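# Flip the small gear and mesh it with the big one

## Task

The small gear currently sits upside down between the tester's two centres, with its teeth higher than the big gear's. Turn it the right way up and mount it so it meshes with the big gear. It must stay in place on its own, because a part held there only by the robot does not count. When it is done, open the gripper and move the arms away.

## Robot and tools

Robot: two arms, left_arm and right_arm, each with a two-finger gripper. Their bases sit in the scene frame at left_arm (+0.015, +0.272, 0) m and right_arm (+0.040, -0.317, 0) m, both turned slightly about z (quat_wxyz (+1.000, 0, 0, -0.016)). The scene frame has its origin on the table top midway between the arms. +x points out over the table, +z points up, and left_arm is on the +y side. The names left and right do not mean sides of a camera image.

Gripper axes: the fingers point along the gripper's +z, and they open and close along its y. The reported end_effector_position is the point between the finger pads, roughly 1 cm behind the fingertips.

Row layout, shared by execute_actions and move: one flat list of 14 numbers, each in [-1, 1]. The first 7 are for left_arm: dx, dy, dz, rx, ry, rz, opening. The next 7 are the same for right_arm. Always send all 14, even when one arm should stay still. dx..rz are an offset, not a pose, expressed in that gripper's own axes. Scale: 1.0 means 0.6 m for dx/dy/dz and 180 degrees for rotation. rx, ry, rz form one rotation vector. Opening is absolute, not an offset: +1 is fully open (0.094 m) and -1 is closed.

execute_actions(actions): a list of actions, run one after another. Each action is a table of up to 15 rows, and each row lasts one control step (1/30 s). A short table repeats its last row until the 15 steps are used. Every row in an action is measured from the gripper pose at the start of that action, not from the row before. For the first action of a call, that start is the last pose a result reported in the scene. An empty list just returns the current state and images.

Per-step limits: each step's command is clipped to 70 mm and 16 degrees from the measured pose. So a large offset can need several actions, and after an action the arm stops at its last clipped pose. The controller uses damped IK and favours position over orientation. Elbows stop just short of fully straight.

move(target, speed, blocking): drives each gripper in a straight line toward the 14-number target row. The offsets are taken from the pose in the latest result that shows one. speed is in m/s, from 0.002 to 0.5 (default 0.25), and turning is capped at twice that value in rad/s. Both paths finish together and last 0.5 to 10 s. A move stops short if it needs more than 10 s. Rotation takes the shorter way. The opening is sent when the move starts. Paths do not avoid obstacles or the other arm. The gripper can lag, drift off the line, or overshoot the speed, especially near full reach.

With blocking=false the result comes back after 0.5 s while the arm keeps moving. Use wait(0) to check on it, and use wait or stop before sending any new rows or moves. The move result adds a 'move:' line giving the ending (done, off_target, moving, held, fault) and any limits that acted. paced means the pose was clipped. held means a check blocked some steps, and the arm may then move much faster. Each gripper's distance from its target is also shown.

wait(seconds): 0 to 10 s, with the arms holding their last command. stop(): brakes a running move; it needs some room to stop, and the fingers keep moving. zoom_image(camera, region): region is [x0, y0, x1, y1] in image pixels, at most 504x504, from cam_high, cam_low, cam_left_wrist or cam_right_wrist. read_manual(section): returns licence text only. finished_scene(scene): takes the current scene number, ends the scene for good, and reports whether the goal was met.

Results: the state line gives each gripper's position (m) and quat_wxyz in the scene frame. The printed position can be off, more so at long reach. 'Hand target' is where the controller is currently driving the gripper. 'pose unreachable' means a clearance check changed or blocked that arm's command. Step readings list positions at some steps, and HELD marks steps where that arm was held back. grip_measured is the finger opening on the command scale. The last joint value gives the opening in metres, which can be off by about 1 mm. Images come in the order cam_high, cam_low, cam_left_wrist, cam_right_wrist, each 504x504. The calibration gives K, distortion and T_world_to_cam for each camera. Actual cameras may differ by a few degrees or millimetres.

Practical points: arms tend to finish a centimetre or more too low and can keep sinking under zero offsets. To hold an arm in place, send the correction back to its wanted pose in the first call of a reply and zeros afterwards, raising the aim if it still sags. The robot keeps the last command while you think. To grip, command about 0.03 below grip_measured; a smaller gap gives a lighter hold. Pads push about 50-62 N, less on thin parts, and more for a moment at first contact. Joint ranges (rad): waist -2.618 to 3.054, shoulder and elbow 0.000 to 3.142, wrist pitch and yaw -1.571 to 1.571, wrist roll -2.094 to 2.094.

Avoid the following. Do not let the arms collide or press on each other, since that can end the scene. Do not knock or drop anything off the table, which fails the task. Avoid slips, slams and hard pushes: faster moves and targets set further past a contact press harder. Held parts may sometimes be tugged and loose parts nudged. Holding loads heats motors. A MOTOR HOT line appears from 75 °C. At 90 °C that arm halts for 10 s, and at 100 °C it goes limp and falls. FAULT lines report these stops. Release the gear and retract before ending the scene.

Each tool is called after "Request:" in YAML: its name, and indented under it one key for each argument.

## Session

Request:
execute_actions:
  actions: []

Scene clock: 0.00 s.
left_arm: end_effector_position=(+0.1531, +0.0506, +0.3594) grip_measured=+1.000 end_effector_quat_wxyz=(+0.151, +0.168, +0.856, -0.465) | right_arm: end_effector_position=(+0.3239, -0.1766, +0.3360) grip_measured=+1.000 end_effector_quat_wxyz=(-0.278, +0.706, -0.616, +0.210)
Joint positions: left_arm=[-0.507  1.057  1.472 -1.2    0.739 -0.471  0.094] | right_arm=[ 0.628  1.341  1.738 -1.295  0.252 -1.199  0.094]
Joint velocities: left_arm=[-0.022 -0.007 -0.007  0.095  0.022  0.022  0.   ] | right_arm=[-0.007 -0.012  0.002  0.022 -0.007 -0.051  0.   ]
Hand target (left_arm): +0.151, +0.050, +0.365; +0.159, +0.175, +0.850, -0.470
Hand target (right_arm): +0.323, -0.177, +0.342; -0.287, +0.702, -0.616, +0.212
camera_calibration (this result's frames):
cam_left_wrist: T_world_to_cam=[[-0.339741, -0.503977, 0.794093, -0.210391], [-0.852948, 0.520864, -0.0343507, 0.158551], [-0.396302, -0.68899, -0.606825, 0.400473], [0, 0, 0, 1]] pos_world=[0.222466, 0.0873064, 0.415534]
cam_right_wrist: T_world_to_cam=[[0.691479, 0.157284, 0.705067, -0.441645], [-0.203755, -0.893919, 0.399241, -0.210884], [0.693066, -0.419728, -0.586078, -0.00359673], [0, 0, 0, 1]] pos_world=[0.264912, -0.120559, 0.393475]

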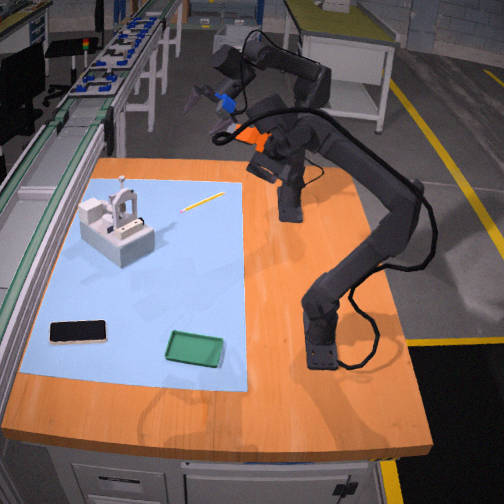

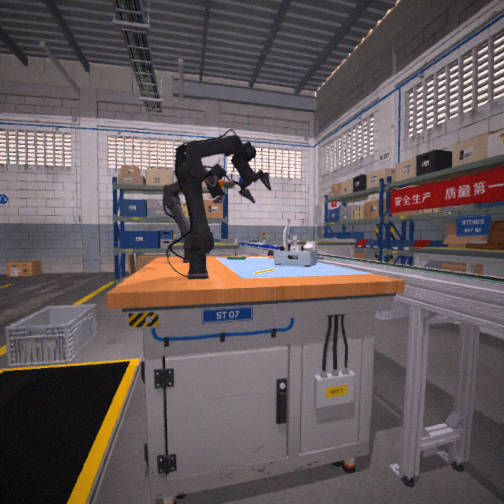

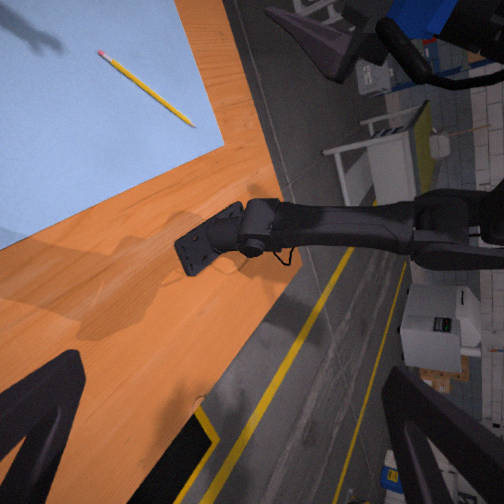

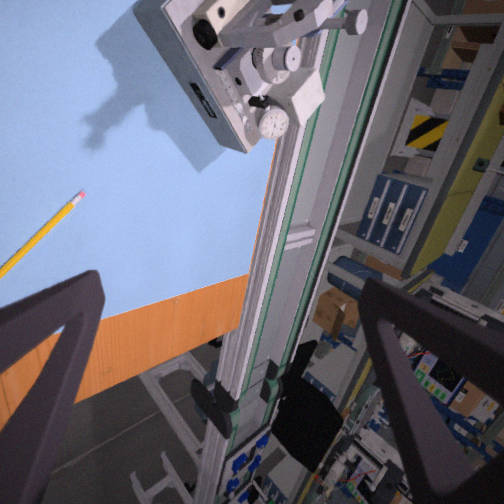

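Request:
zoom_image:
  camera: "cam_high"
  region: [60, 160, 180, 280]

Request:
zoom_image:
  camera: "cam_right_wrist"
  region: [120, 0, 380, 160]

Region (60, 160, 180, 280) of cam_high's 504x504 image, scaled by 4.200, with more detail than that image has.

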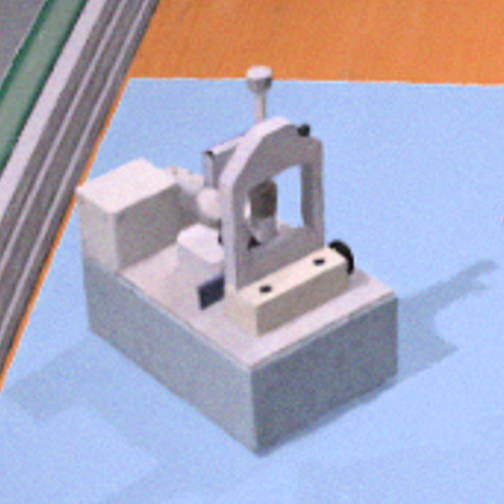

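Region (120, 0, 380, 160) of cam_right_wrist's 504x504 image, scaled by 1.938, with more detail than that image has; it fills the top 310 rows of this view, and the rest is white.

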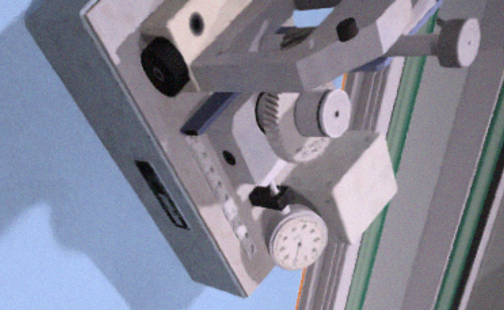

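Request:
move:
  target: [-0.2085,0.4625,0.176,-0.114,-0.266,0.252,-0.45, 0.005,-0.109,0.261,-0.053,-0.400,0.277,-0.3]
  speed: 0.3

Scene clock: 6.83 s.
left_arm: end_effector_position=(+0.3930, +0.0753, +0.1453) grip_measured=-0.448 end_effector_quat_wxyz=(+0.655, +0.250, +0.667, -0.251) | right_arm: end_effector_position=(+0.4710, -0.1490, +0.2594) grip_measured=-0.297 end_effector_quat_wxyz=(+0.573, -0.416, +0.579, +0.404)
Joint positions: left_arm=[-0.282  1.791  0.429  1.346  0.41  -0.001  0.026] | right_arm=[ 0.027  1.784  1.09   0.642 -1.241 -0.058  0.033]
Joint velocities: left_arm=[-0.012 -0.007  0.002  0.022  0.007  0.007 -0.001] | right_arm=[-0.007  0.002 -0.032  0.168 -0.022  0.037  0.001]
Hand target (left_arm): +0.395, +0.081, +0.145; +0.660, +0.243, +0.666, -0.247
Hand target (right_arm): +0.472, -0.152, +0.258; +0.575, -0.410, +0.582, +0.404
Off the commanded pose (left_arm): 0.010 m, 1 deg.
Off the commanded pose (right_arm): 0.005 m, 1 deg.
move: done
camera_calibration (this result's frames):
cam_left_wrist: T_world_to_cam=[[-0.675492, -0.729784, 0.105478, 0.30263], [-0.443268, 0.287583, -0.849005, 0.317905], [0.589257, -0.620251, -0.51775, -0.0228013], [0, 0, 0, 1]] pos_world=[0.358777, 0.115288, 0.226177]
cam_right_wrist: T_world_to_cam=[[0.916234, -0.389915, 0.0920964, -0.522053], [-0.14989, -0.546782, -0.823749, 0.217924], [0.371549, 0.740943, -0.559424, 0.178721], [0, 0, 0, 1]] pos_world=[0.444583, -0.216821, 0.327575]

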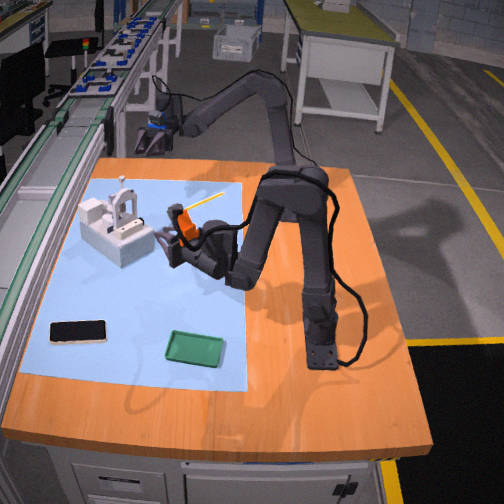

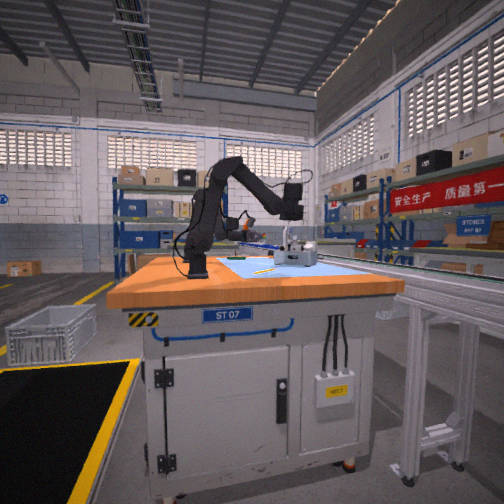

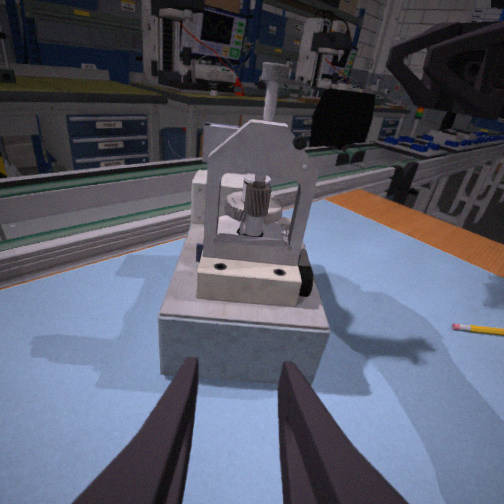

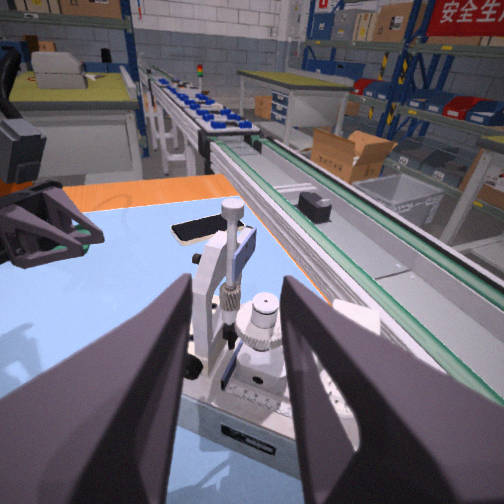

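Request:
move:
  target: [0.0,-0.024,0.217,0,0,0,-0.45, 0.03,-0.006,0.16,0,0,0,-0.3]
  speed: 0.15

Scene clock: 8.90 s.
left_arm: end_effector_position=(+0.4751, -0.0178, +0.1404) grip_measured=-0.448 end_effector_quat_wxyz=(+0.653, +0.252, +0.669, -0.250) | right_arm: end_effector_position=(+0.5011, -0.0636, +0.2270) grip_measured=-0.297 end_effector_quat_wxyz=(+0.562, -0.411, +0.589, +0.410)
Joint positions: left_arm=[-0.454  2.083  0.909  1.151  0.239 -0.001  0.026] | right_arm=[ 0.236  1.97   1.213  0.694 -1.033 -0.034  0.033]
Joint velocities: left_arm=[ 0.002 -0.002 -0.007 -0.007 -0.007 -0.022  0.   ] | right_arm=[ 0.012 -0.002  0.002 -0.051  0.051  0.066 -0.   ]
Hand target (left_arm): +0.479, -0.023, +0.144; +0.655, +0.251, +0.667, -0.251
Hand target (right_arm): +0.505, -0.060, +0.241; +0.574, -0.415, +0.578, +0.406
Off the commanded pose (left_arm): 0.008 m, 0 deg.
Off the commanded pose (right_arm): 0.014 m, 2 deg.
move: off_target (right_arm)
camera_calibration (this result's frames):
cam_left_wrist: T_world_to_cam=[[-0.675267, -0.730106, 0.104686, 0.290615], [-0.44739, 0.29261, -0.845117, 0.378439], [0.586393, -0.617515, -0.524232, -0.129168], [0, 0, 0, 1]] pos_world=[0.441296, 0.0216817, 0.221688]
cam_right_wrist: T_world_to_cam=[[0.919125, -0.388677, 0.0643338, -0.508494], [-0.176021, -0.551239, -0.815569, 0.25342], [0.352456, 0.738286, -0.575073, 0.0990463], [0, 0, 0, 1]] pos_world=[0.477068, -0.13107, 0.296353]

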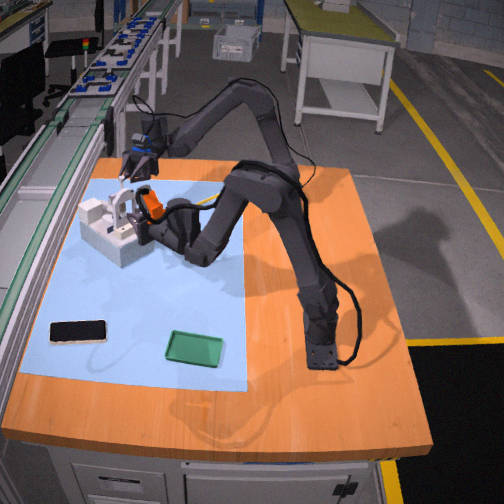

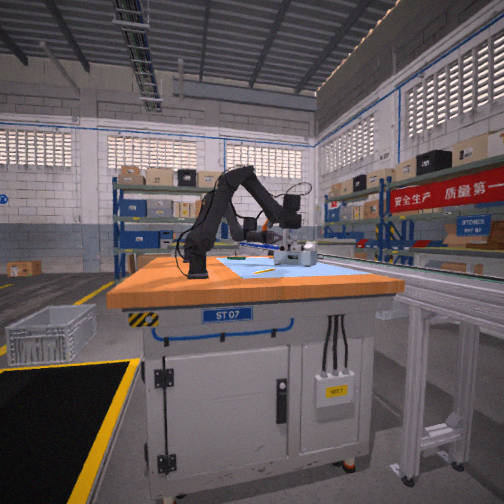

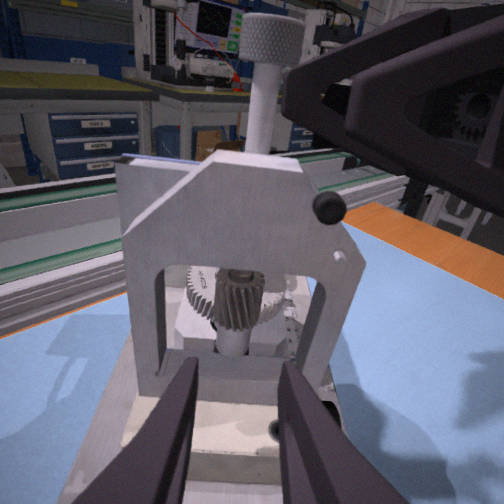

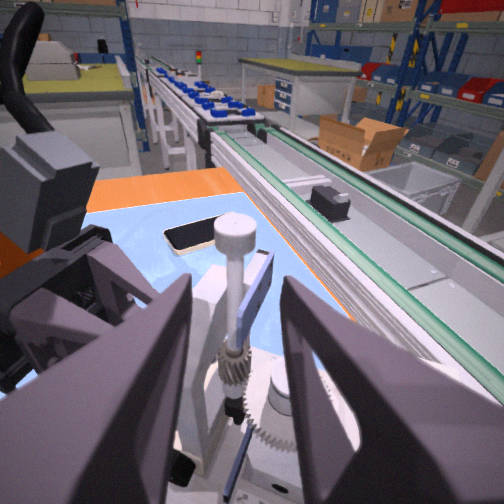

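Request:
move:
  target: [-0.008,-0.003,0.083,0,0,0,-0.45, -0.022,0,0.032,0,0,0,-0.3]
  speed: 0.06

Scene clock: 10.53 s.
left_arm: end_effector_position=(+0.5081, -0.0457, +0.1397) grip_measured=-0.448 end_effector_quat_wxyz=(+0.650, +0.251, +0.672, -0.249) | right_arm: end_effector_position=(+0.5056, -0.0519, +0.2300) grip_measured=-0.297 end_effector_quat_wxyz=(+0.559, -0.408, +0.595, +0.409)
Joint positions: left_arm=[-0.477  2.185  1.11   1.044  0.213 -0.001  0.026] | right_arm=[ 0.263  1.98   1.253  0.65  -1.    -0.034  0.033]
Joint velocities: left_arm=[ 0.002 -0.022  0.002 -0.051 -0.007 -0.037  0.001] | right_arm=[ 0.002  0.012  0.002 -0.081  0.007 -0.051  0.001]
Hand target (left_arm): +0.510, -0.053, +0.145; +0.653, +0.252, +0.669, -0.250
Hand target (right_arm): +0.507, -0.046, +0.240; +0.563, -0.411, +0.589, +0.410
Off the commanded pose (left_arm): 0.009 m, 0 deg.
Off the commanded pose (right_arm): 0.012 m, 1 deg.
move: off_target (right_arm)
camera_calibration (this result's frames):
cam_left_wrist: T_world_to_cam=[[-0.672859, -0.732129, 0.106056, 0.29111], [-0.453995, 0.295474, -0.840585, 0.403536], [0.584081, -0.613744, -0.531195, -0.163724], [0, 0, 0, 1]] pos_world=[0.474707, -0.00658859, 0.221364]
cam_right_wrist: T_world_to_cam=[[0.917385, -0.394247, 0.0545382, -0.505383], [-0.19005, -0.554327, -0.81031, 0.26876], [0.349694, 0.733002, -0.583458, 0.0935488], [0, 0, 0, 1]] pos_world=[0.481995, -0.118836, 0.299923]

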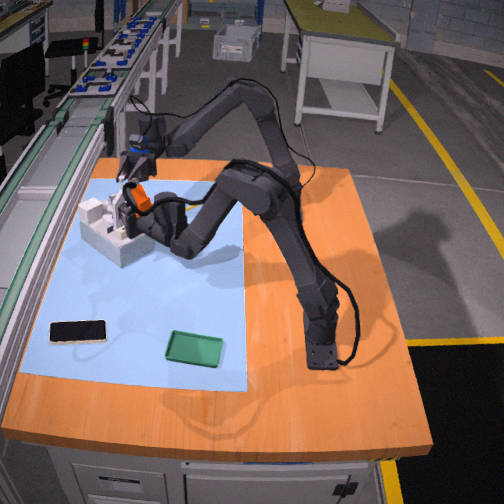

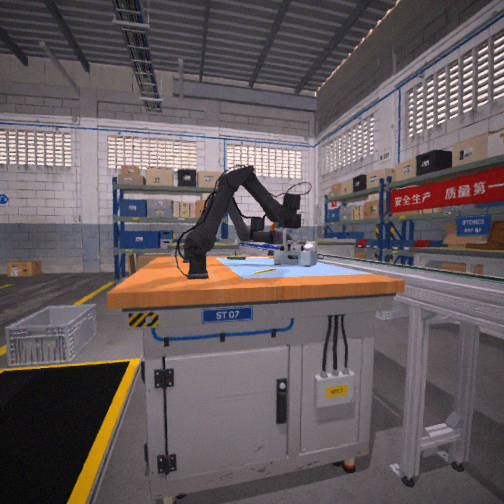

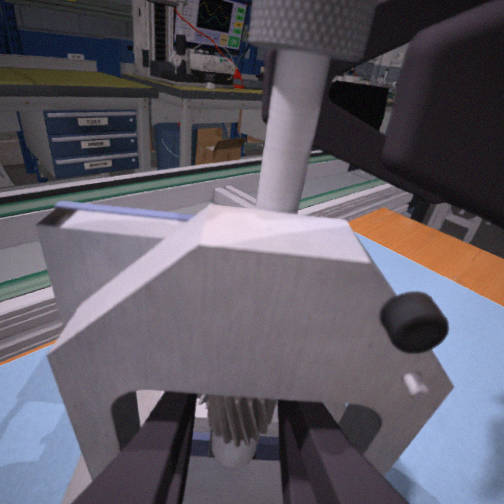

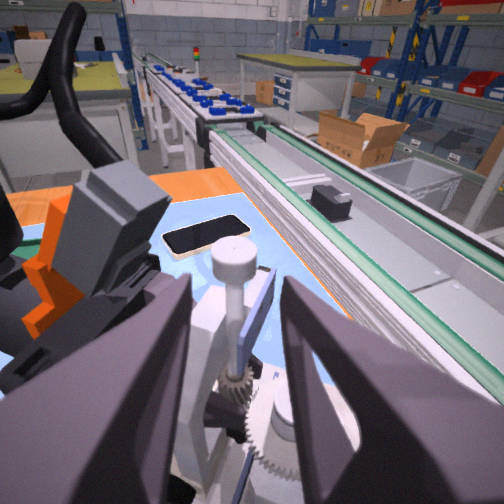

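Request:
move:
  target: [-0.008,0,0.008,0,0,0,-0.75, -0.017,0,0.028,0,0,0,-0.5]
  speed: 0.04

Request:
execute_actions:
  actions:
    - [[0,0,0,0,0,0,-0.75, -0.015,0,0.005,0,0,0,-0.95]]

Scene clock: 11.50 s.
left_arm: end_effector_position=(+0.5077, -0.0460, +0.1392) grip_measured=-0.626 end_effector_quat_wxyz=(+0.650, +0.253, +0.672, -0.249) | right_arm: end_effector_position=(+0.5088, -0.0415, +0.2299) grip_measured=-0.497 end_effector_quat_wxyz=(+0.555, -0.406, +0.600, +0.409)
Joint positions: left_arm=[-0.477  2.185  1.11   1.042  0.216  0.002  0.018] | right_arm=[ 0.286  1.994  1.284  0.621 -0.974 -0.034  0.024]
Joint velocities: left_arm=[ 0.007  0.002  0.002 -0.007  0.007  0.022  0.   ] | right_arm=[ 0.007  0.017  0.012  0.037 -0.037 -0.066 -0.   ]
Hand target (left_arm): +0.511, -0.049, +0.145; +0.650, +0.251, +0.672, -0.249
Hand target (right_arm): +0.511, -0.036, +0.239; +0.559, -0.408, +0.595, +0.409
Off the commanded pose (left_arm): 0.007 m, 0 deg.
Off the commanded pose (right_arm): 0.012 m, 1 deg.
move: off_target (right_arm)
camera_calibration (this result's frames):
cam_left_wrist: T_world_to_cam=[[-0.674878, -0.730574, 0.103926, 0.292076], [-0.453123, 0.299121, -0.839765, 0.402712], [0.582425, -0.613831, -0.53291, -0.162916], [0, 0, 0, 1]] pos_world=[0.47448, -0.00707899, 0.22101]
cam_right_wrist: T_world_to_cam=[[0.9168, -0.396707, 0.0458359, -0.502039], [-0.201146, -0.557885, -0.805174, 0.279381], [0.344989, 0.728964, -0.591265, 0.0887552], [0, 0, 0, 1]] pos_world=[0.485846, -0.107999, 0.300439]

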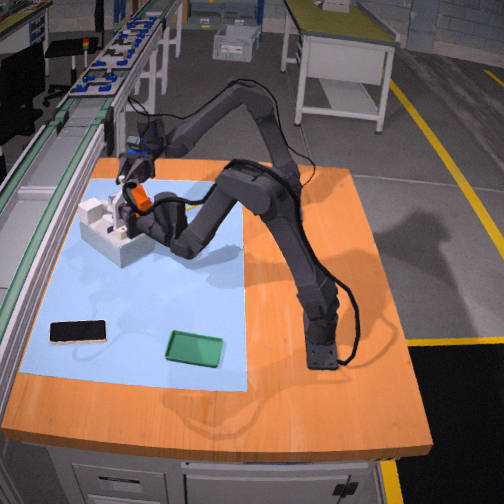

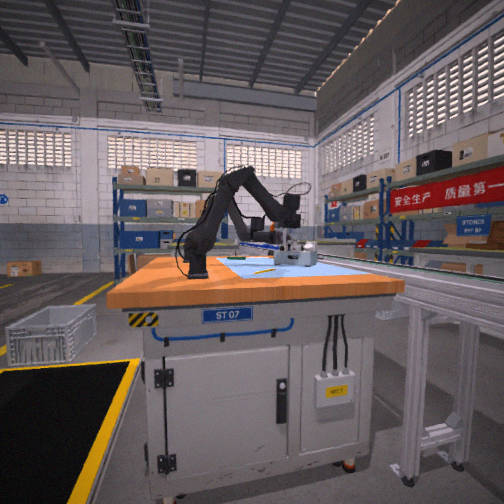

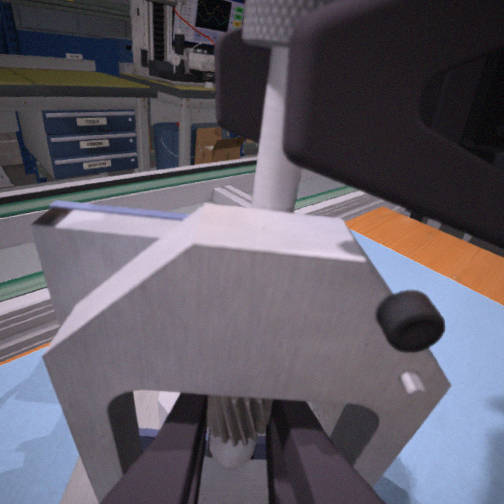

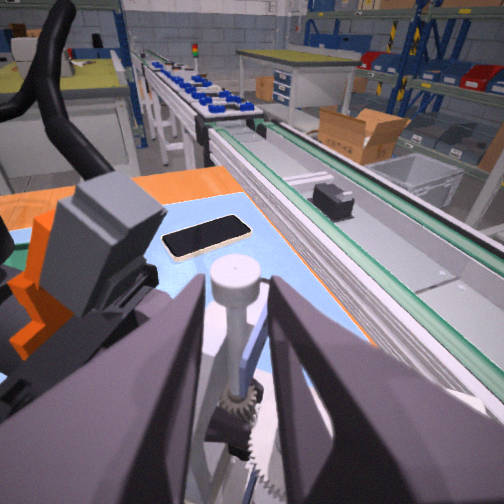

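Scene clock: 12.00 s.
left_arm: end_effector_position=(+0.5077, -0.0461, +0.1392) grip_measured=-0.626 end_effector_quat_wxyz=(+0.650, +0.254, +0.672, -0.249) | right_arm: end_effector_position=(+0.5079, -0.0409, +0.2291) grip_measured=-0.713 end_effector_quat_wxyz=(+0.552, -0.408, +0.600, +0.411)
Joint positions: left_arm=[-0.477  2.185  1.11   1.042  0.216  0.003  0.018] | right_arm=[ 0.287  1.994  1.284  0.616 -0.978 -0.035  0.013]
Joint velocities: left_arm=[-0.012  0.007  0.002 -0.022 -0.066 -0.037 -0.   ] | right_arm=[-0.002 -0.007  0.007 -0.007 -0.007 -0.051  0.001]
Hand target (left_arm): +0.508, -0.046, +0.139; +0.650, +0.253, +0.672, -0.249
Hand target (right_arm): +0.510, -0.038, +0.239; +0.555, -0.406, +0.600, +0.409
Off the commanded pose (left_arm): 0.000 m, 0 deg.
Off the commanded pose (right_arm): 0.010 m, 0 deg.
Step readings (end_effector_position):
0: left_arm (+0.5077, -0.0460, +0.1392) | right_arm (+0.5088, -0.0415, +0.2299)
1: left_arm (+0.5077, -0.0460, +0.1392) | right_arm (+0.5088, -0.0415, +0.2294)
2: left_arm (+0.5078, -0.0460, +0.1392) | right_arm (+0.5079, -0.0409, +0.2293)
4: left_arm (+0.5076, -0.0461, +0.1392) | right_arm (+0.5079, -0.0409, +0.2291)
8: left_arm (+0.5077, -0.0461, +0.1392) | right_arm (+0.5079, -0.0409, +0.2291)
15: end_effector_position above
camera_calibration (this result's frames):
cam_left_wrist: T_world_to_cam=[[-0.675262, -0.730379, 0.1028, 0.292369], [-0.452365, 0.300019, -0.839854, 0.402376], [0.582569, -0.613625, -0.532989, -0.162974], [0, 0, 0, 1]] pos_world=[0.47439, -0.00718494, 0.221018]
cam_right_wrist: T_world_to_cam=[[0.918926, -0.392066, 0.0431298, -0.50114], [-0.201126, -0.559826, -0.80383, 0.278535], [0.339299, 0.729986, -0.593293, 0.0916359], [0, 0, 0, 1]] pos_world=[0.485439, -0.107442, 0.299876]

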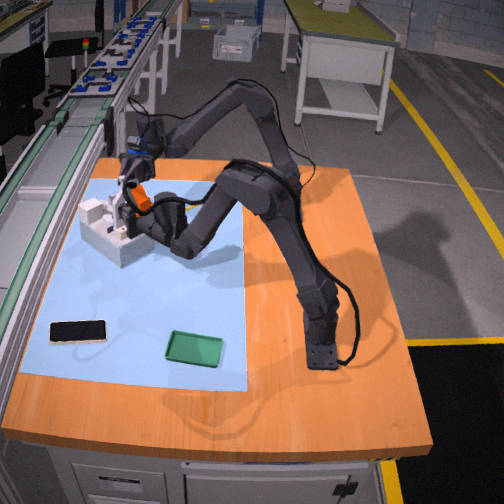

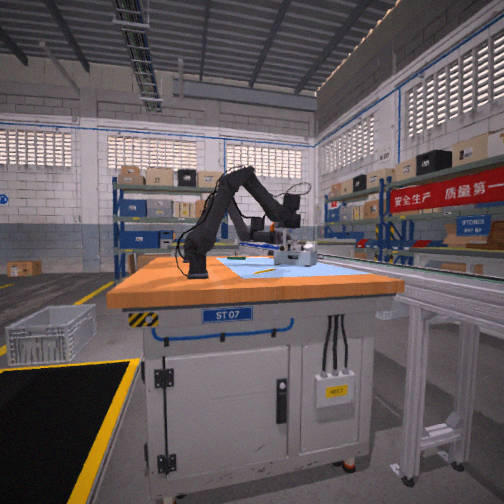

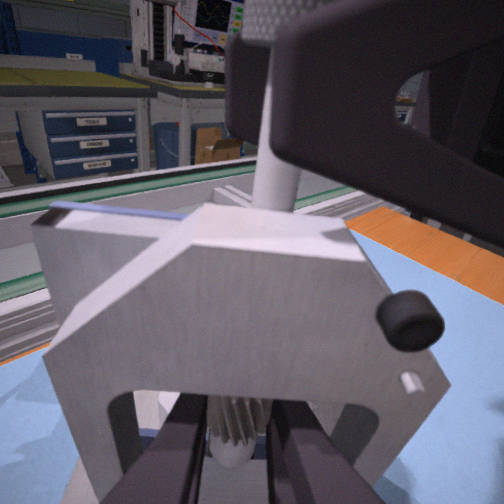

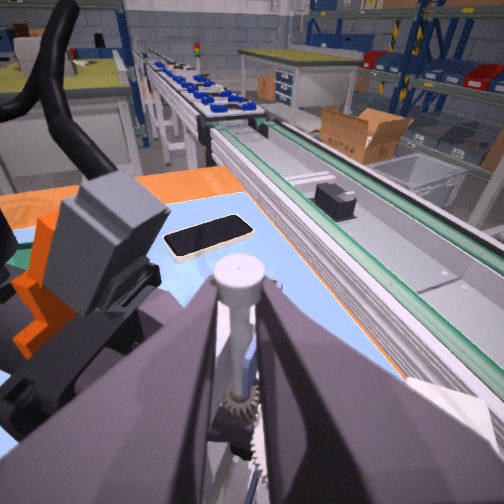

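Request:
move:
  target: [0,0,0,0,0,0,-0.75, -0.032,0,0.018,0,0,0,-0.55]
  speed: 0.04

Request:
execute_actions:
  actions:
    - [[0,0,0,0,0,0,-0.75, -0.015,0,0.005,0,0,0,-0.9]]
    - [[0,0,0,0,0,0,-0.75, -0.03,0,0,0,0,0,-0.9],[0,0,0,0,0,0,-0.75, -0.04,0,0,0,0,0,-0.9],[0,0,0,0,0,0,-0.75, -0.05,0,0,0,0,0,-0.9],[0,0,0,0,0,0,-0.75, -0.06,0,0,0,0,0,-0.9],[0,0,0,0,0,0,-0.75, -0.07,0,0,0,0,0,-0.9],[0,0,0,0,0,0,-0.75, -0.08,0,0,0,0,0,-0.9]]

Scene clock: 13.13 s.
left_arm: end_effector_position=(+0.5077, -0.0461, +0.1392) grip_measured=-0.626 end_effector_quat_wxyz=(+0.650, +0.254, +0.672, -0.248) | right_arm: end_effector_position=(+0.5113, -0.0361, +0.2345) grip_measured=-0.553 end_effector_quat_wxyz=(+0.546, -0.404, +0.607, +0.411)
Joint positions: left_arm=[-0.477  2.185  1.11   1.042  0.216  0.003  0.018] | right_arm=[ 0.297  1.994  1.323  0.557 -0.964 -0.035  0.021]
Joint velocities: left_arm=[-0.002 -0.007  0.002 -0.022 -0.022 -0.007 -0.001] | right_arm=[-0.027  0.007  0.002 -0.037  0.037 -0.022  0.   ]
Hand target (left_arm): +0.508, -0.046, +0.139; +0.650, +0.254, +0.672, -0.249
Hand target (right_arm): +0.512, -0.030, +0.248; +0.553, -0.407, +0.600, +0.411
Off the commanded pose (left_arm): 0.000 m, 0 deg.
Off the commanded pose (right_arm): 0.015 m, 1 deg.
move: off_target (right_arm)
camera_calibration (this result's frames):
cam_left_wrist: T_world_to_cam=[[-0.675297, -0.7304, 0.102421, 0.292439], [-0.452149, 0.300264, -0.839883, 0.402281], [0.582697, -0.61348, -0.533017, -0.163028], [0, 0, 0, 1]] pos_world=[0.47437, -0.00720783, 0.221021]
cam_right_wrist: T_world_to_cam=[[0.917814, -0.395966, 0.0287671, -0.498899], [-0.218386, -0.564053, -0.796337, 0.293186], [0.331549, 0.724607, -0.604169, 0.0964539], [0, 0, 0, 1]] pos_world=[0.489945, -0.102066, 0.306101]

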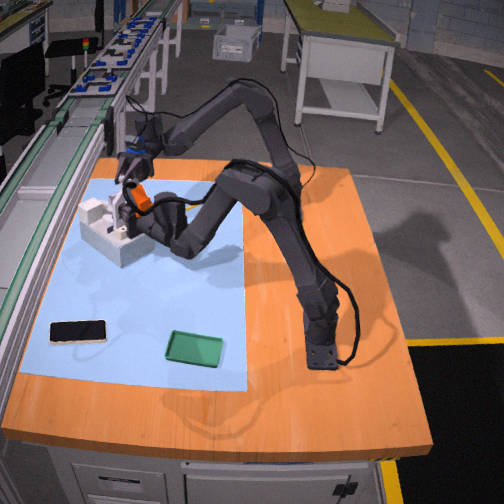

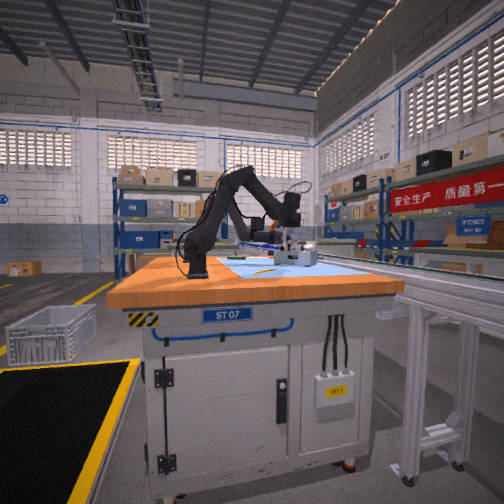

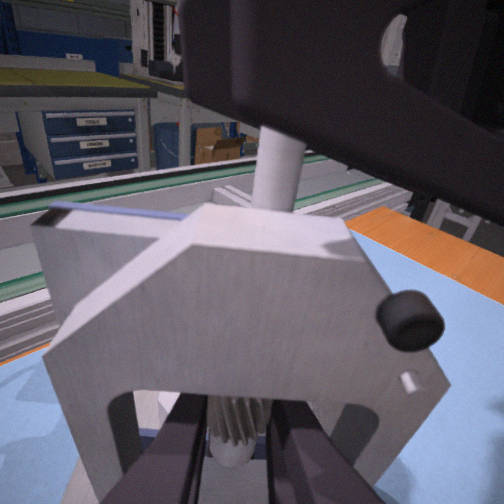

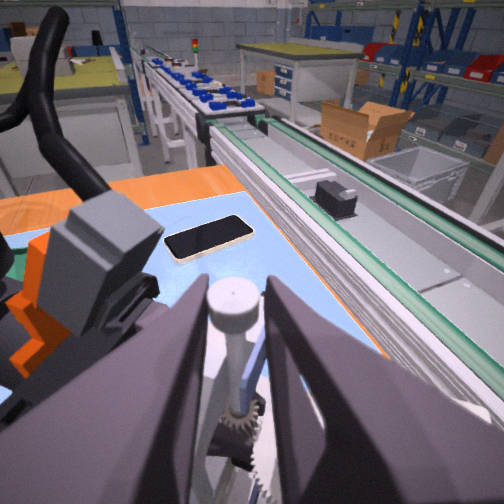

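Scene clock: 14.13 s.
left_arm: end_effector_position=(+0.5077, -0.0461, +0.1392) grip_measured=-0.626 end_effector_quat_wxyz=(+0.650, +0.254, +0.672, -0.248) | right_arm: end_effector_position=(+0.5095, -0.0347, +0.2377) grip_measured=-0.696 end_effector_quat_wxyz=(+0.516, -0.408, +0.627, +0.416)
Joint positions: left_arm=[-0.477  2.185  1.11   1.042  0.216  0.004  0.018] | right_arm=[ 0.297  1.978  1.386  0.375 -0.978 -0.078  0.014]
Joint velocities: left_arm=[-0.012 -0.007 -0.022 -0.037 -0.037  0.022  0.   ] | right_arm=[-0.012 -0.017  0.037 -0.154 -0.022 -0.037 -0.   ]
Hand target (left_arm): +0.508, -0.046, +0.139; +0.650, +0.254, +0.672, -0.248
Hand target (right_arm): +0.511, -0.034, +0.282; +0.545, -0.407, +0.605, +0.414
Off the commanded pose (left_arm): 0.000 m, 0 deg.
Off the commanded pose (right_arm): 0.044 m, 4 deg.
Step readings (end_effector_position; steps 1 to 15: 1st action; 16 to 30: 2nd action):
0: left_arm (+0.5077, -0.0461, +0.1392) | right_arm (+0.5113, -0.0361, +0.2345)
1: left_arm (+0.5077, -0.0461, +0.1392) | right_arm (+0.5102, -0.0357, +0.2343)
2: left_arm (+0.5077, -0.0460, +0.1392) | right_arm (+0.5100, -0.0352, +0.2342)
4: left_arm (+0.5077, -0.0461, +0.1392) | right_arm (+0.5098, -0.0352, +0.2341)
8: left_arm (+0.5077, -0.0461, +0.1392) | right_arm (+0.5098, -0.0352, +0.2341)
15: left_arm (+0.5077, -0.0461, +0.1392) | right_arm (+0.5098, -0.0352, +0.2341)
16: left_arm (+0.5077, -0.0461, +0.1392) | right_arm (+0.5098, -0.0351, +0.2341)
17: left_arm (+0.5077, -0.0461, +0.1392) | right_arm (+0.5097, -0.0350, +0.2346)
19: left_arm (+0.5077, -0.0461, +0.1392) | right_arm (+0.5097, -0.0348, +0.2353)
23: left_arm (+0.5077, -0.0461, +0.1392) | right_arm (+0.5096, -0.0348, +0.2372)
30: end_effector_position above
camera_calibration (this result's frames):
cam_left_wrist: T_world_to_cam=[[-0.675332, -0.730421, 0.102042, 0.292508], [-0.451932, 0.300509, -0.839912, 0.402187], [0.582824, -0.613335, -0.533044, -0.163082], [0, 0, 0, 1]] pos_world=[0.474349, -0.00723073, 0.221023]
cam_right_wrist: T_world_to_cam=[[0.925437, -0.378743, -0.0109304, -0.490645], [-0.253921, -0.598516, -0.759804, 0.304269], [0.281228, 0.705927, -0.65006, 0.13385], [0, 0, 0, 1]] pos_world=[0.49368, -0.0982067, 0.312833]

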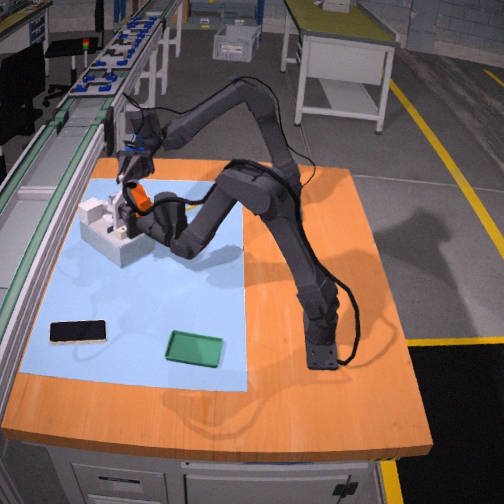

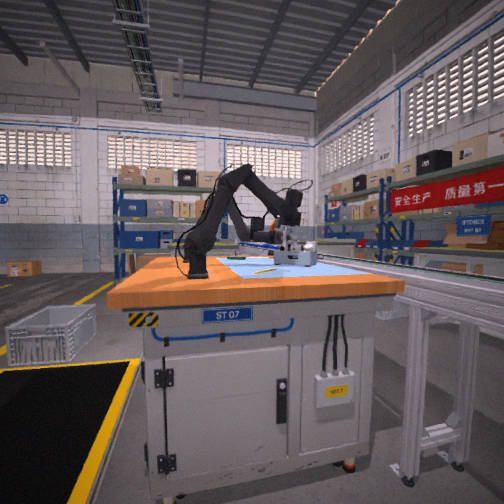

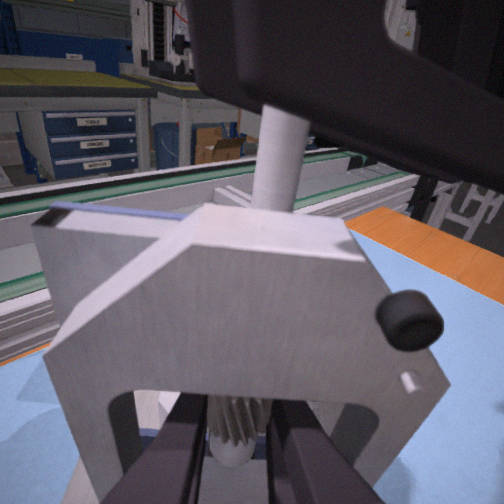

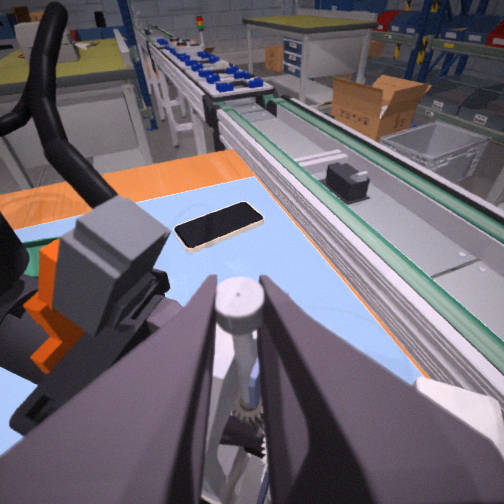

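Request:
execute_actions:
  actions:
    - [[0,0,0,0,0,0,-0.75, -0.11,0,0,0.006,-0.055,-0.04,-0.9]]
    - [[0,0,0,0,0,0,-0.75, -0.11,0,0,0.004,-0.04,-0.03,-0.9]]

Scene clock: 15.47 s.
left_arm: end_effector_position=(+0.5077, -0.0461, +0.1392) grip_measured=-0.626 end_effector_quat_wxyz=(+0.650, +0.254, +0.672, -0.248) | right_arm: end_effector_position=(+0.5090, -0.0345, +0.2526) grip_measured=-0.696 end_effector_quat_wxyz=(+0.532, -0.398, +0.610, +0.432)
Joint positions: left_arm=[-0.477  2.185  1.11   1.042  0.216  0.004  0.018] | right_arm=[ 0.295  1.977  1.372  0.495 -0.994  0.011  0.014]
Joint velocities: left_arm=[ 0.017 -0.002 -0.002  0.037  0.007  0.022 -0.001] | right_arm=[-0.032 -0.007  0.012 -0.022  0.022 -0.007  0.   ]
Hand target (left_arm): +0.508, -0.046, +0.139; +0.650, +0.254, +0.672, -0.248
Hand target (right_arm): +0.509, -0.035, +0.316; +0.591, -0.402, +0.557, +0.423
Off the commanded pose (left_arm): 0.000 m, 0 deg.
Off the commanded pose (right_arm): 0.065 m, 9 deg.
Step readings (end_effector_position; steps 1 to 15: 1st action; 16 to 30: 2nd action):
0: left_arm (+0.5077, -0.0461, +0.1392) | right_arm (+0.5095, -0.0348, +0.2373)
1: left_arm (+0.5077, -0.0461, +0.1392) | right_arm (+0.5097, -0.0346, +0.2396)
2: left_arm (+0.5077, -0.0461, +0.1392) | right_arm (+0.5096, -0.0346, +0.2418)
4: left_arm (+0.5077, -0.0461, +0.1392) | right_arm (+0.5095, -0.0345, +0.2460)
8: left_arm (+0.5077, -0.0461, +0.1392) | right_arm (+0.5094, -0.0345, +0.2492)
15: left_arm (+0.5077, -0.0461, +0.1392) | right_arm (+0.5093, -0.0345, +0.2513)
16: left_arm (+0.5077, -0.0461, +0.1392) | right_arm (+0.5093, -0.0346, +0.2513)
17: left_arm (+0.5077, -0.0461, +0.1392) | right_arm (+0.5092, -0.0346, +0.2514)
19: left_arm (+0.5077, -0.0461, +0.1392) | right_arm (+0.5091, -0.0345, +0.2517)
23: left_arm (+0.5077, -0.0461, +0.1392) | right_arm (+0.5091, -0.0345, +0.2523)
30: end_effector_position above
camera_calibration (this result's frames):
cam_left_wrist: T_world_to_cam=[[-0.675332, -0.730421, 0.102042, 0.292508], [-0.451932, 0.300509, -0.839912, 0.402187], [0.582824, -0.613335, -0.533044, -0.163082], [0, 0, 0, 1]] pos_world=[0.474349, -0.00723073, 0.221023]
cam_right_wrist: T_world_to_cam=[[0.927879, -0.372501, -0.0168319, -0.489452], [-0.237252, -0.554952, -0.797333, 0.318159], [0.287667, 0.743822, -0.603305, 0.129712], [0, 0, 0, 1]] pos_world=[0.492322, -0.102242, 0.323696]

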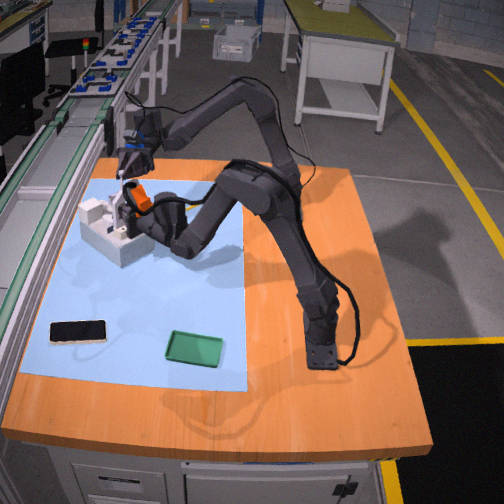

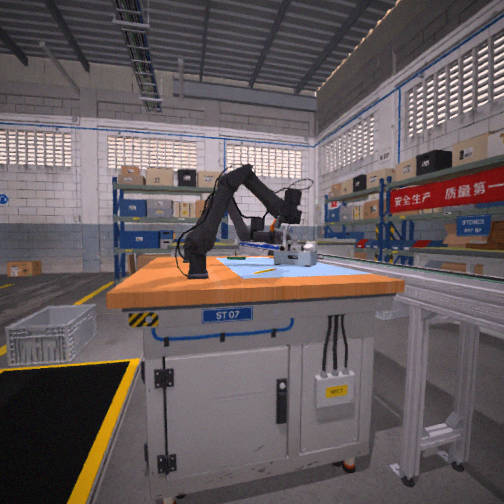

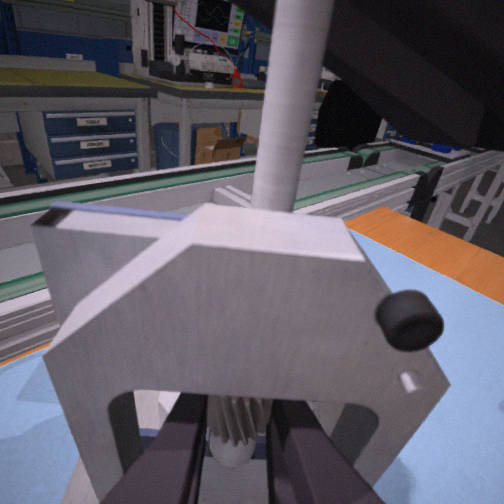

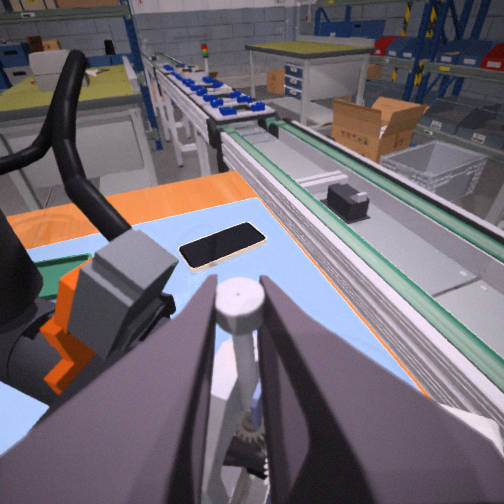

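Request:
execute_actions:
  actions:
    - [[-0.01,0,0,0,0,0,-0.75, -0.08,0,0,0.003,-0.03,-0.02,-0.9],[-0.015,0,0,0,0,0,-0.75, -0.08,0,0,0.003,-0.03,-0.02,-0.9],[-0.022,0,0,0,0,0,-0.75, -0.08,0,0,0.003,-0.03,-0.02,-0.9]]

Scene clock: 16.20 s.
left_arm: end_effector_position=(+0.5073, -0.0458, +0.1408) grip_measured=-0.626 end_effector_quat_wxyz=(+0.646, +0.255, +0.676, -0.248) | right_arm: end_effector_position=(+0.5090, -0.0346, +0.2527) grip_measured=-0.696 end_effector_quat_wxyz=(+0.531, -0.397, +0.610, +0.433)
Joint positions: left_arm=[-0.477  2.173  1.11   1.019  0.216  0.004  0.018] | right_arm=[ 0.295  1.977  1.372  0.495 -0.995  0.015  0.014]
Joint velocities: left_arm=[-0.002  0.012 -0.017  0.037 -0.007  0.007  0.001] | right_arm=[ 0.007  0.007 -0.007 -0.037 -0.051 -0.022 -0.001]
Hand target (left_arm): +0.508, -0.046, +0.153; +0.650, +0.254, +0.672, -0.248
Hand target (right_arm): +0.510, -0.035, +0.300; +0.573, -0.396, +0.573, +0.431
Off the commanded pose (left_arm): 0.012 m, 1 deg.
Off the commanded pose (right_arm): 0.048 m, 7 deg.
Step readings (end_effector_position):
0: left_arm (+0.5077, -0.0461, +0.1392) | right_arm (+0.5091, -0.0345, +0.2527)
1: left_arm (+0.5077, -0.0461, +0.1392) | right_arm (+0.5090, -0.0344, +0.2527)
2: left_arm (+0.5077, -0.0461, +0.1392) | right_arm (+0.5091, -0.0346, +0.2527)
4: left_arm (+0.5076, -0.0460, +0.1400) | right_arm (+0.5091, -0.0346, +0.2527)
8: left_arm (+0.5073, -0.0458, +0.1408) | right_arm (+0.5091, -0.0346, +0.2527)
15: end_effector_position above
camera_calibration (this result's frames):
cam_left_wrist: T_world_to_cam=[[-0.674404, -0.73094, 0.104434, 0.291408], [-0.459457, 0.304718, -0.834294, 0.406428], [0.577995, -0.610634, -0.541339, -0.158134], [0, 0, 0, 1]] pos_world=[0.474663, -0.00740609, 0.223043]
cam_right_wrist: T_world_to_cam=[[0.927889, -0.37232, -0.0199954, -0.488687], [-0.239483, -0.554016, -0.797317, 0.319305], [0.285779, 0.74461, -0.603229, 0.130832], [0, 0, 0, 1]] pos_world=[0.492527, -0.102467, 0.323738]

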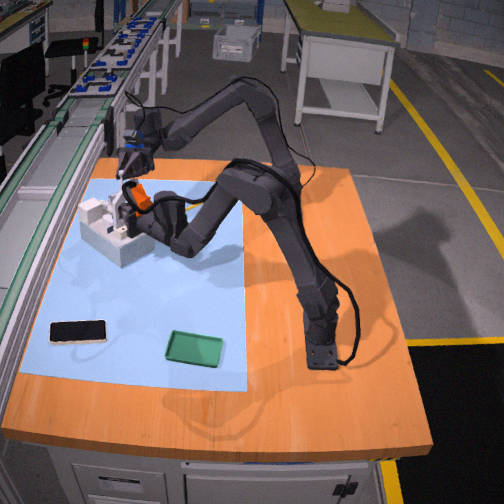

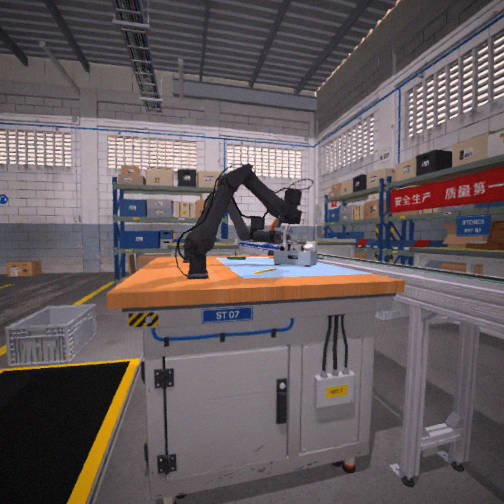

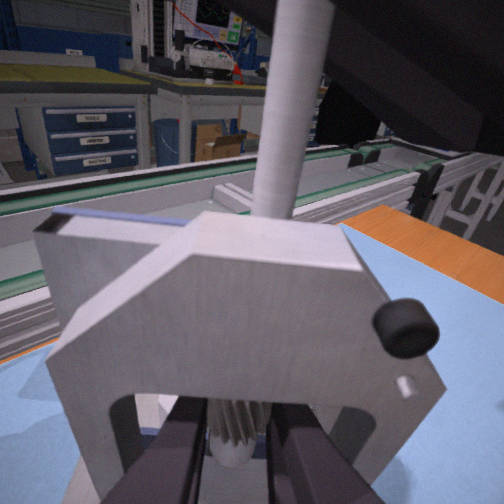

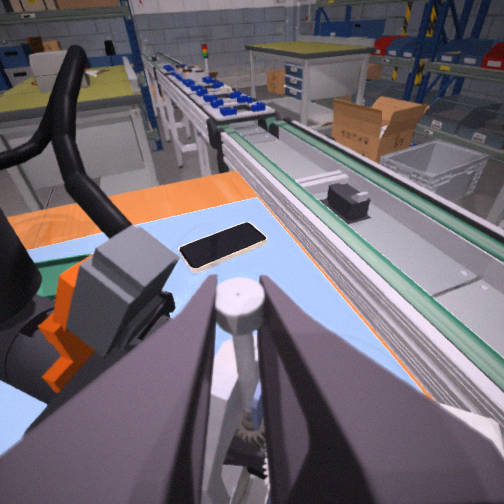

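Request:
execute_actions:
  actions:
    - [[-0.026,0,0,0,-0.01,0,-0.75, -0.08,0,0,0.003,-0.03,-0.02,-0.9]]
    - [[-0.018,0,-0.01,0,-0.006,0,-0.75, -0.08,0,0,0.003,-0.03,-0.02,-0.9],[-0.018,0,-0.015,0,-0.006,0,-0.75, -0.08,0,0,0.003,-0.03,-0.02,-0.9],[-0.018,0,-0.02,0,-0.006,0,-0.75, -0.08,0,0,0.003,-0.03,-0.02,-0.9],[-0.018,0,-0.025,0,-0.006,0,-0.75, -0.08,0,0,0.003,-0.03,-0.02,-0.9],[-0.018,0,-0.03,0,-0.006,0,-0.75, -0.08,0,0,0.003,-0.03,-0.02,-0.9]]

Scene clock: 17.43 s.
left_arm: end_effector_position=(+0.4951, -0.0393, +0.1380) grip_measured=-0.626 end_effector_quat_wxyz=(+0.641, +0.255, +0.680, -0.248) | right_arm: end_effector_position=(+0.5090, -0.0346, +0.2527) grip_measured=-0.695 end_effector_quat_wxyz=(+0.531, -0.396, +0.610, +0.434)
Joint positions: left_arm=[-0.477  2.135  1.044  1.034  0.218  0.001  0.018] | right_arm=[ 0.295  1.977  1.372  0.495 -0.995  0.017  0.014]
Joint velocities: left_arm=[ 0.012 -0.022 -0.017 -0.066 -0.007  0.037 -0.   ] | right_arm=[-0.012 -0.007  0.002  0.037  0.007  0.081 -0.   ]
Hand target (left_arm): +0.495, -0.034, +0.152; +0.652, +0.251, +0.670, -0.251
Hand target (right_arm): +0.511, -0.035, +0.300; +0.572, -0.395, +0.574, +0.432
Off the commanded pose (left_arm): 0.015 m, 2 deg.
Off the commanded pose (right_arm): 0.048 m, 7 deg.
Step readings (end_effector_position; steps 1 to 15: 1st action; 16 to 30: 2nd action):
0: left_arm (+0.5073, -0.0458, +0.1408) | right_arm (+0.5090, -0.0346, +0.2527)
1: left_arm (+0.5073, -0.0458, +0.1408) | right_arm (+0.5090, -0.0346, +0.2527)
2: left_arm (+0.5073, -0.0458, +0.1408) | right_arm (+0.5090, -0.0346, +0.2527)
4: left_arm (+0.5073, -0.0458, +0.1408) | right_arm (+0.5090, -0.0346, +0.2527)
8: left_arm (+0.5073, -0.0458, +0.1408) | right_arm (+0.5090, -0.0346, +0.2527)
15: left_arm (+0.5073, -0.0458, +0.1408) | right_arm (+0.5090, -0.0346, +0.2527)
16: left_arm (+0.5073, -0.0458, +0.1408) | right_arm (+0.5090, -0.0346, +0.2527)
17: left_arm (+0.5068, -0.0455, +0.1407) | right_arm (+0.5090, -0.0346, +0.2527)
19: left_arm (+0.5043, -0.0438, +0.1431) | right_arm (+0.5090, -0.0346, +0.2527)
23: left_arm (+0.4957, -0.0395, +0.1381) | right_arm (+0.5090, -0.0346, +0.2527)
30: end_effector_position above
camera_calibration (this result's frames):
cam_left_wrist: T_world_to_cam=[[-0.673706, -0.730775, 0.109942, 0.287203], [-0.470379, 0.309305, -0.826483, 0.401059], [0.569968, -0.608521, -0.552122, -0.143043], [0, 0, 0, 1]] pos_world=[0.46367, -0.00121367, 0.220916]
cam_right_wrist: T_world_to_cam=[[0.927792, -0.372432, -0.0222737, -0.488066], [-0.241294, -0.553428, -0.79718, 0.320212], [0.284568, 0.744991, -0.603331, 0.131487], [0, 0, 0, 1]] pos_world=[0.492672, -0.102514, 0.323726]

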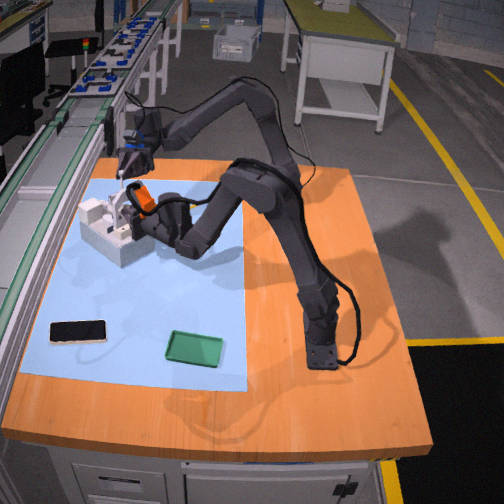

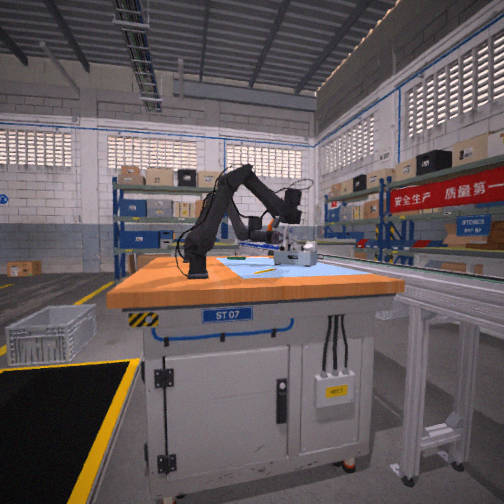

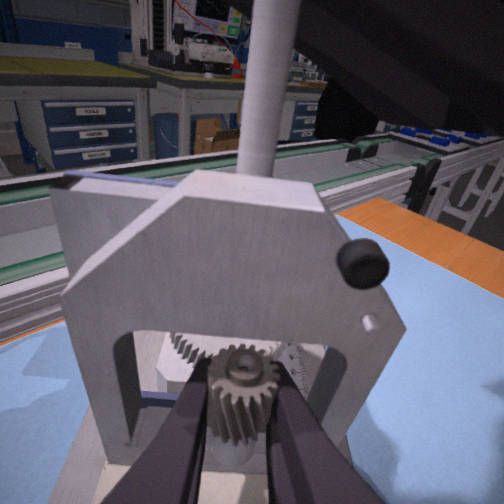

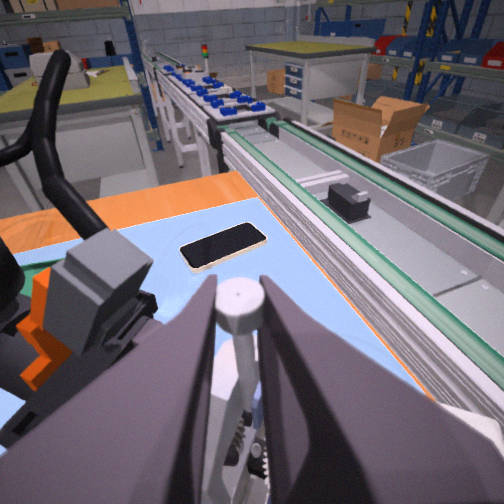

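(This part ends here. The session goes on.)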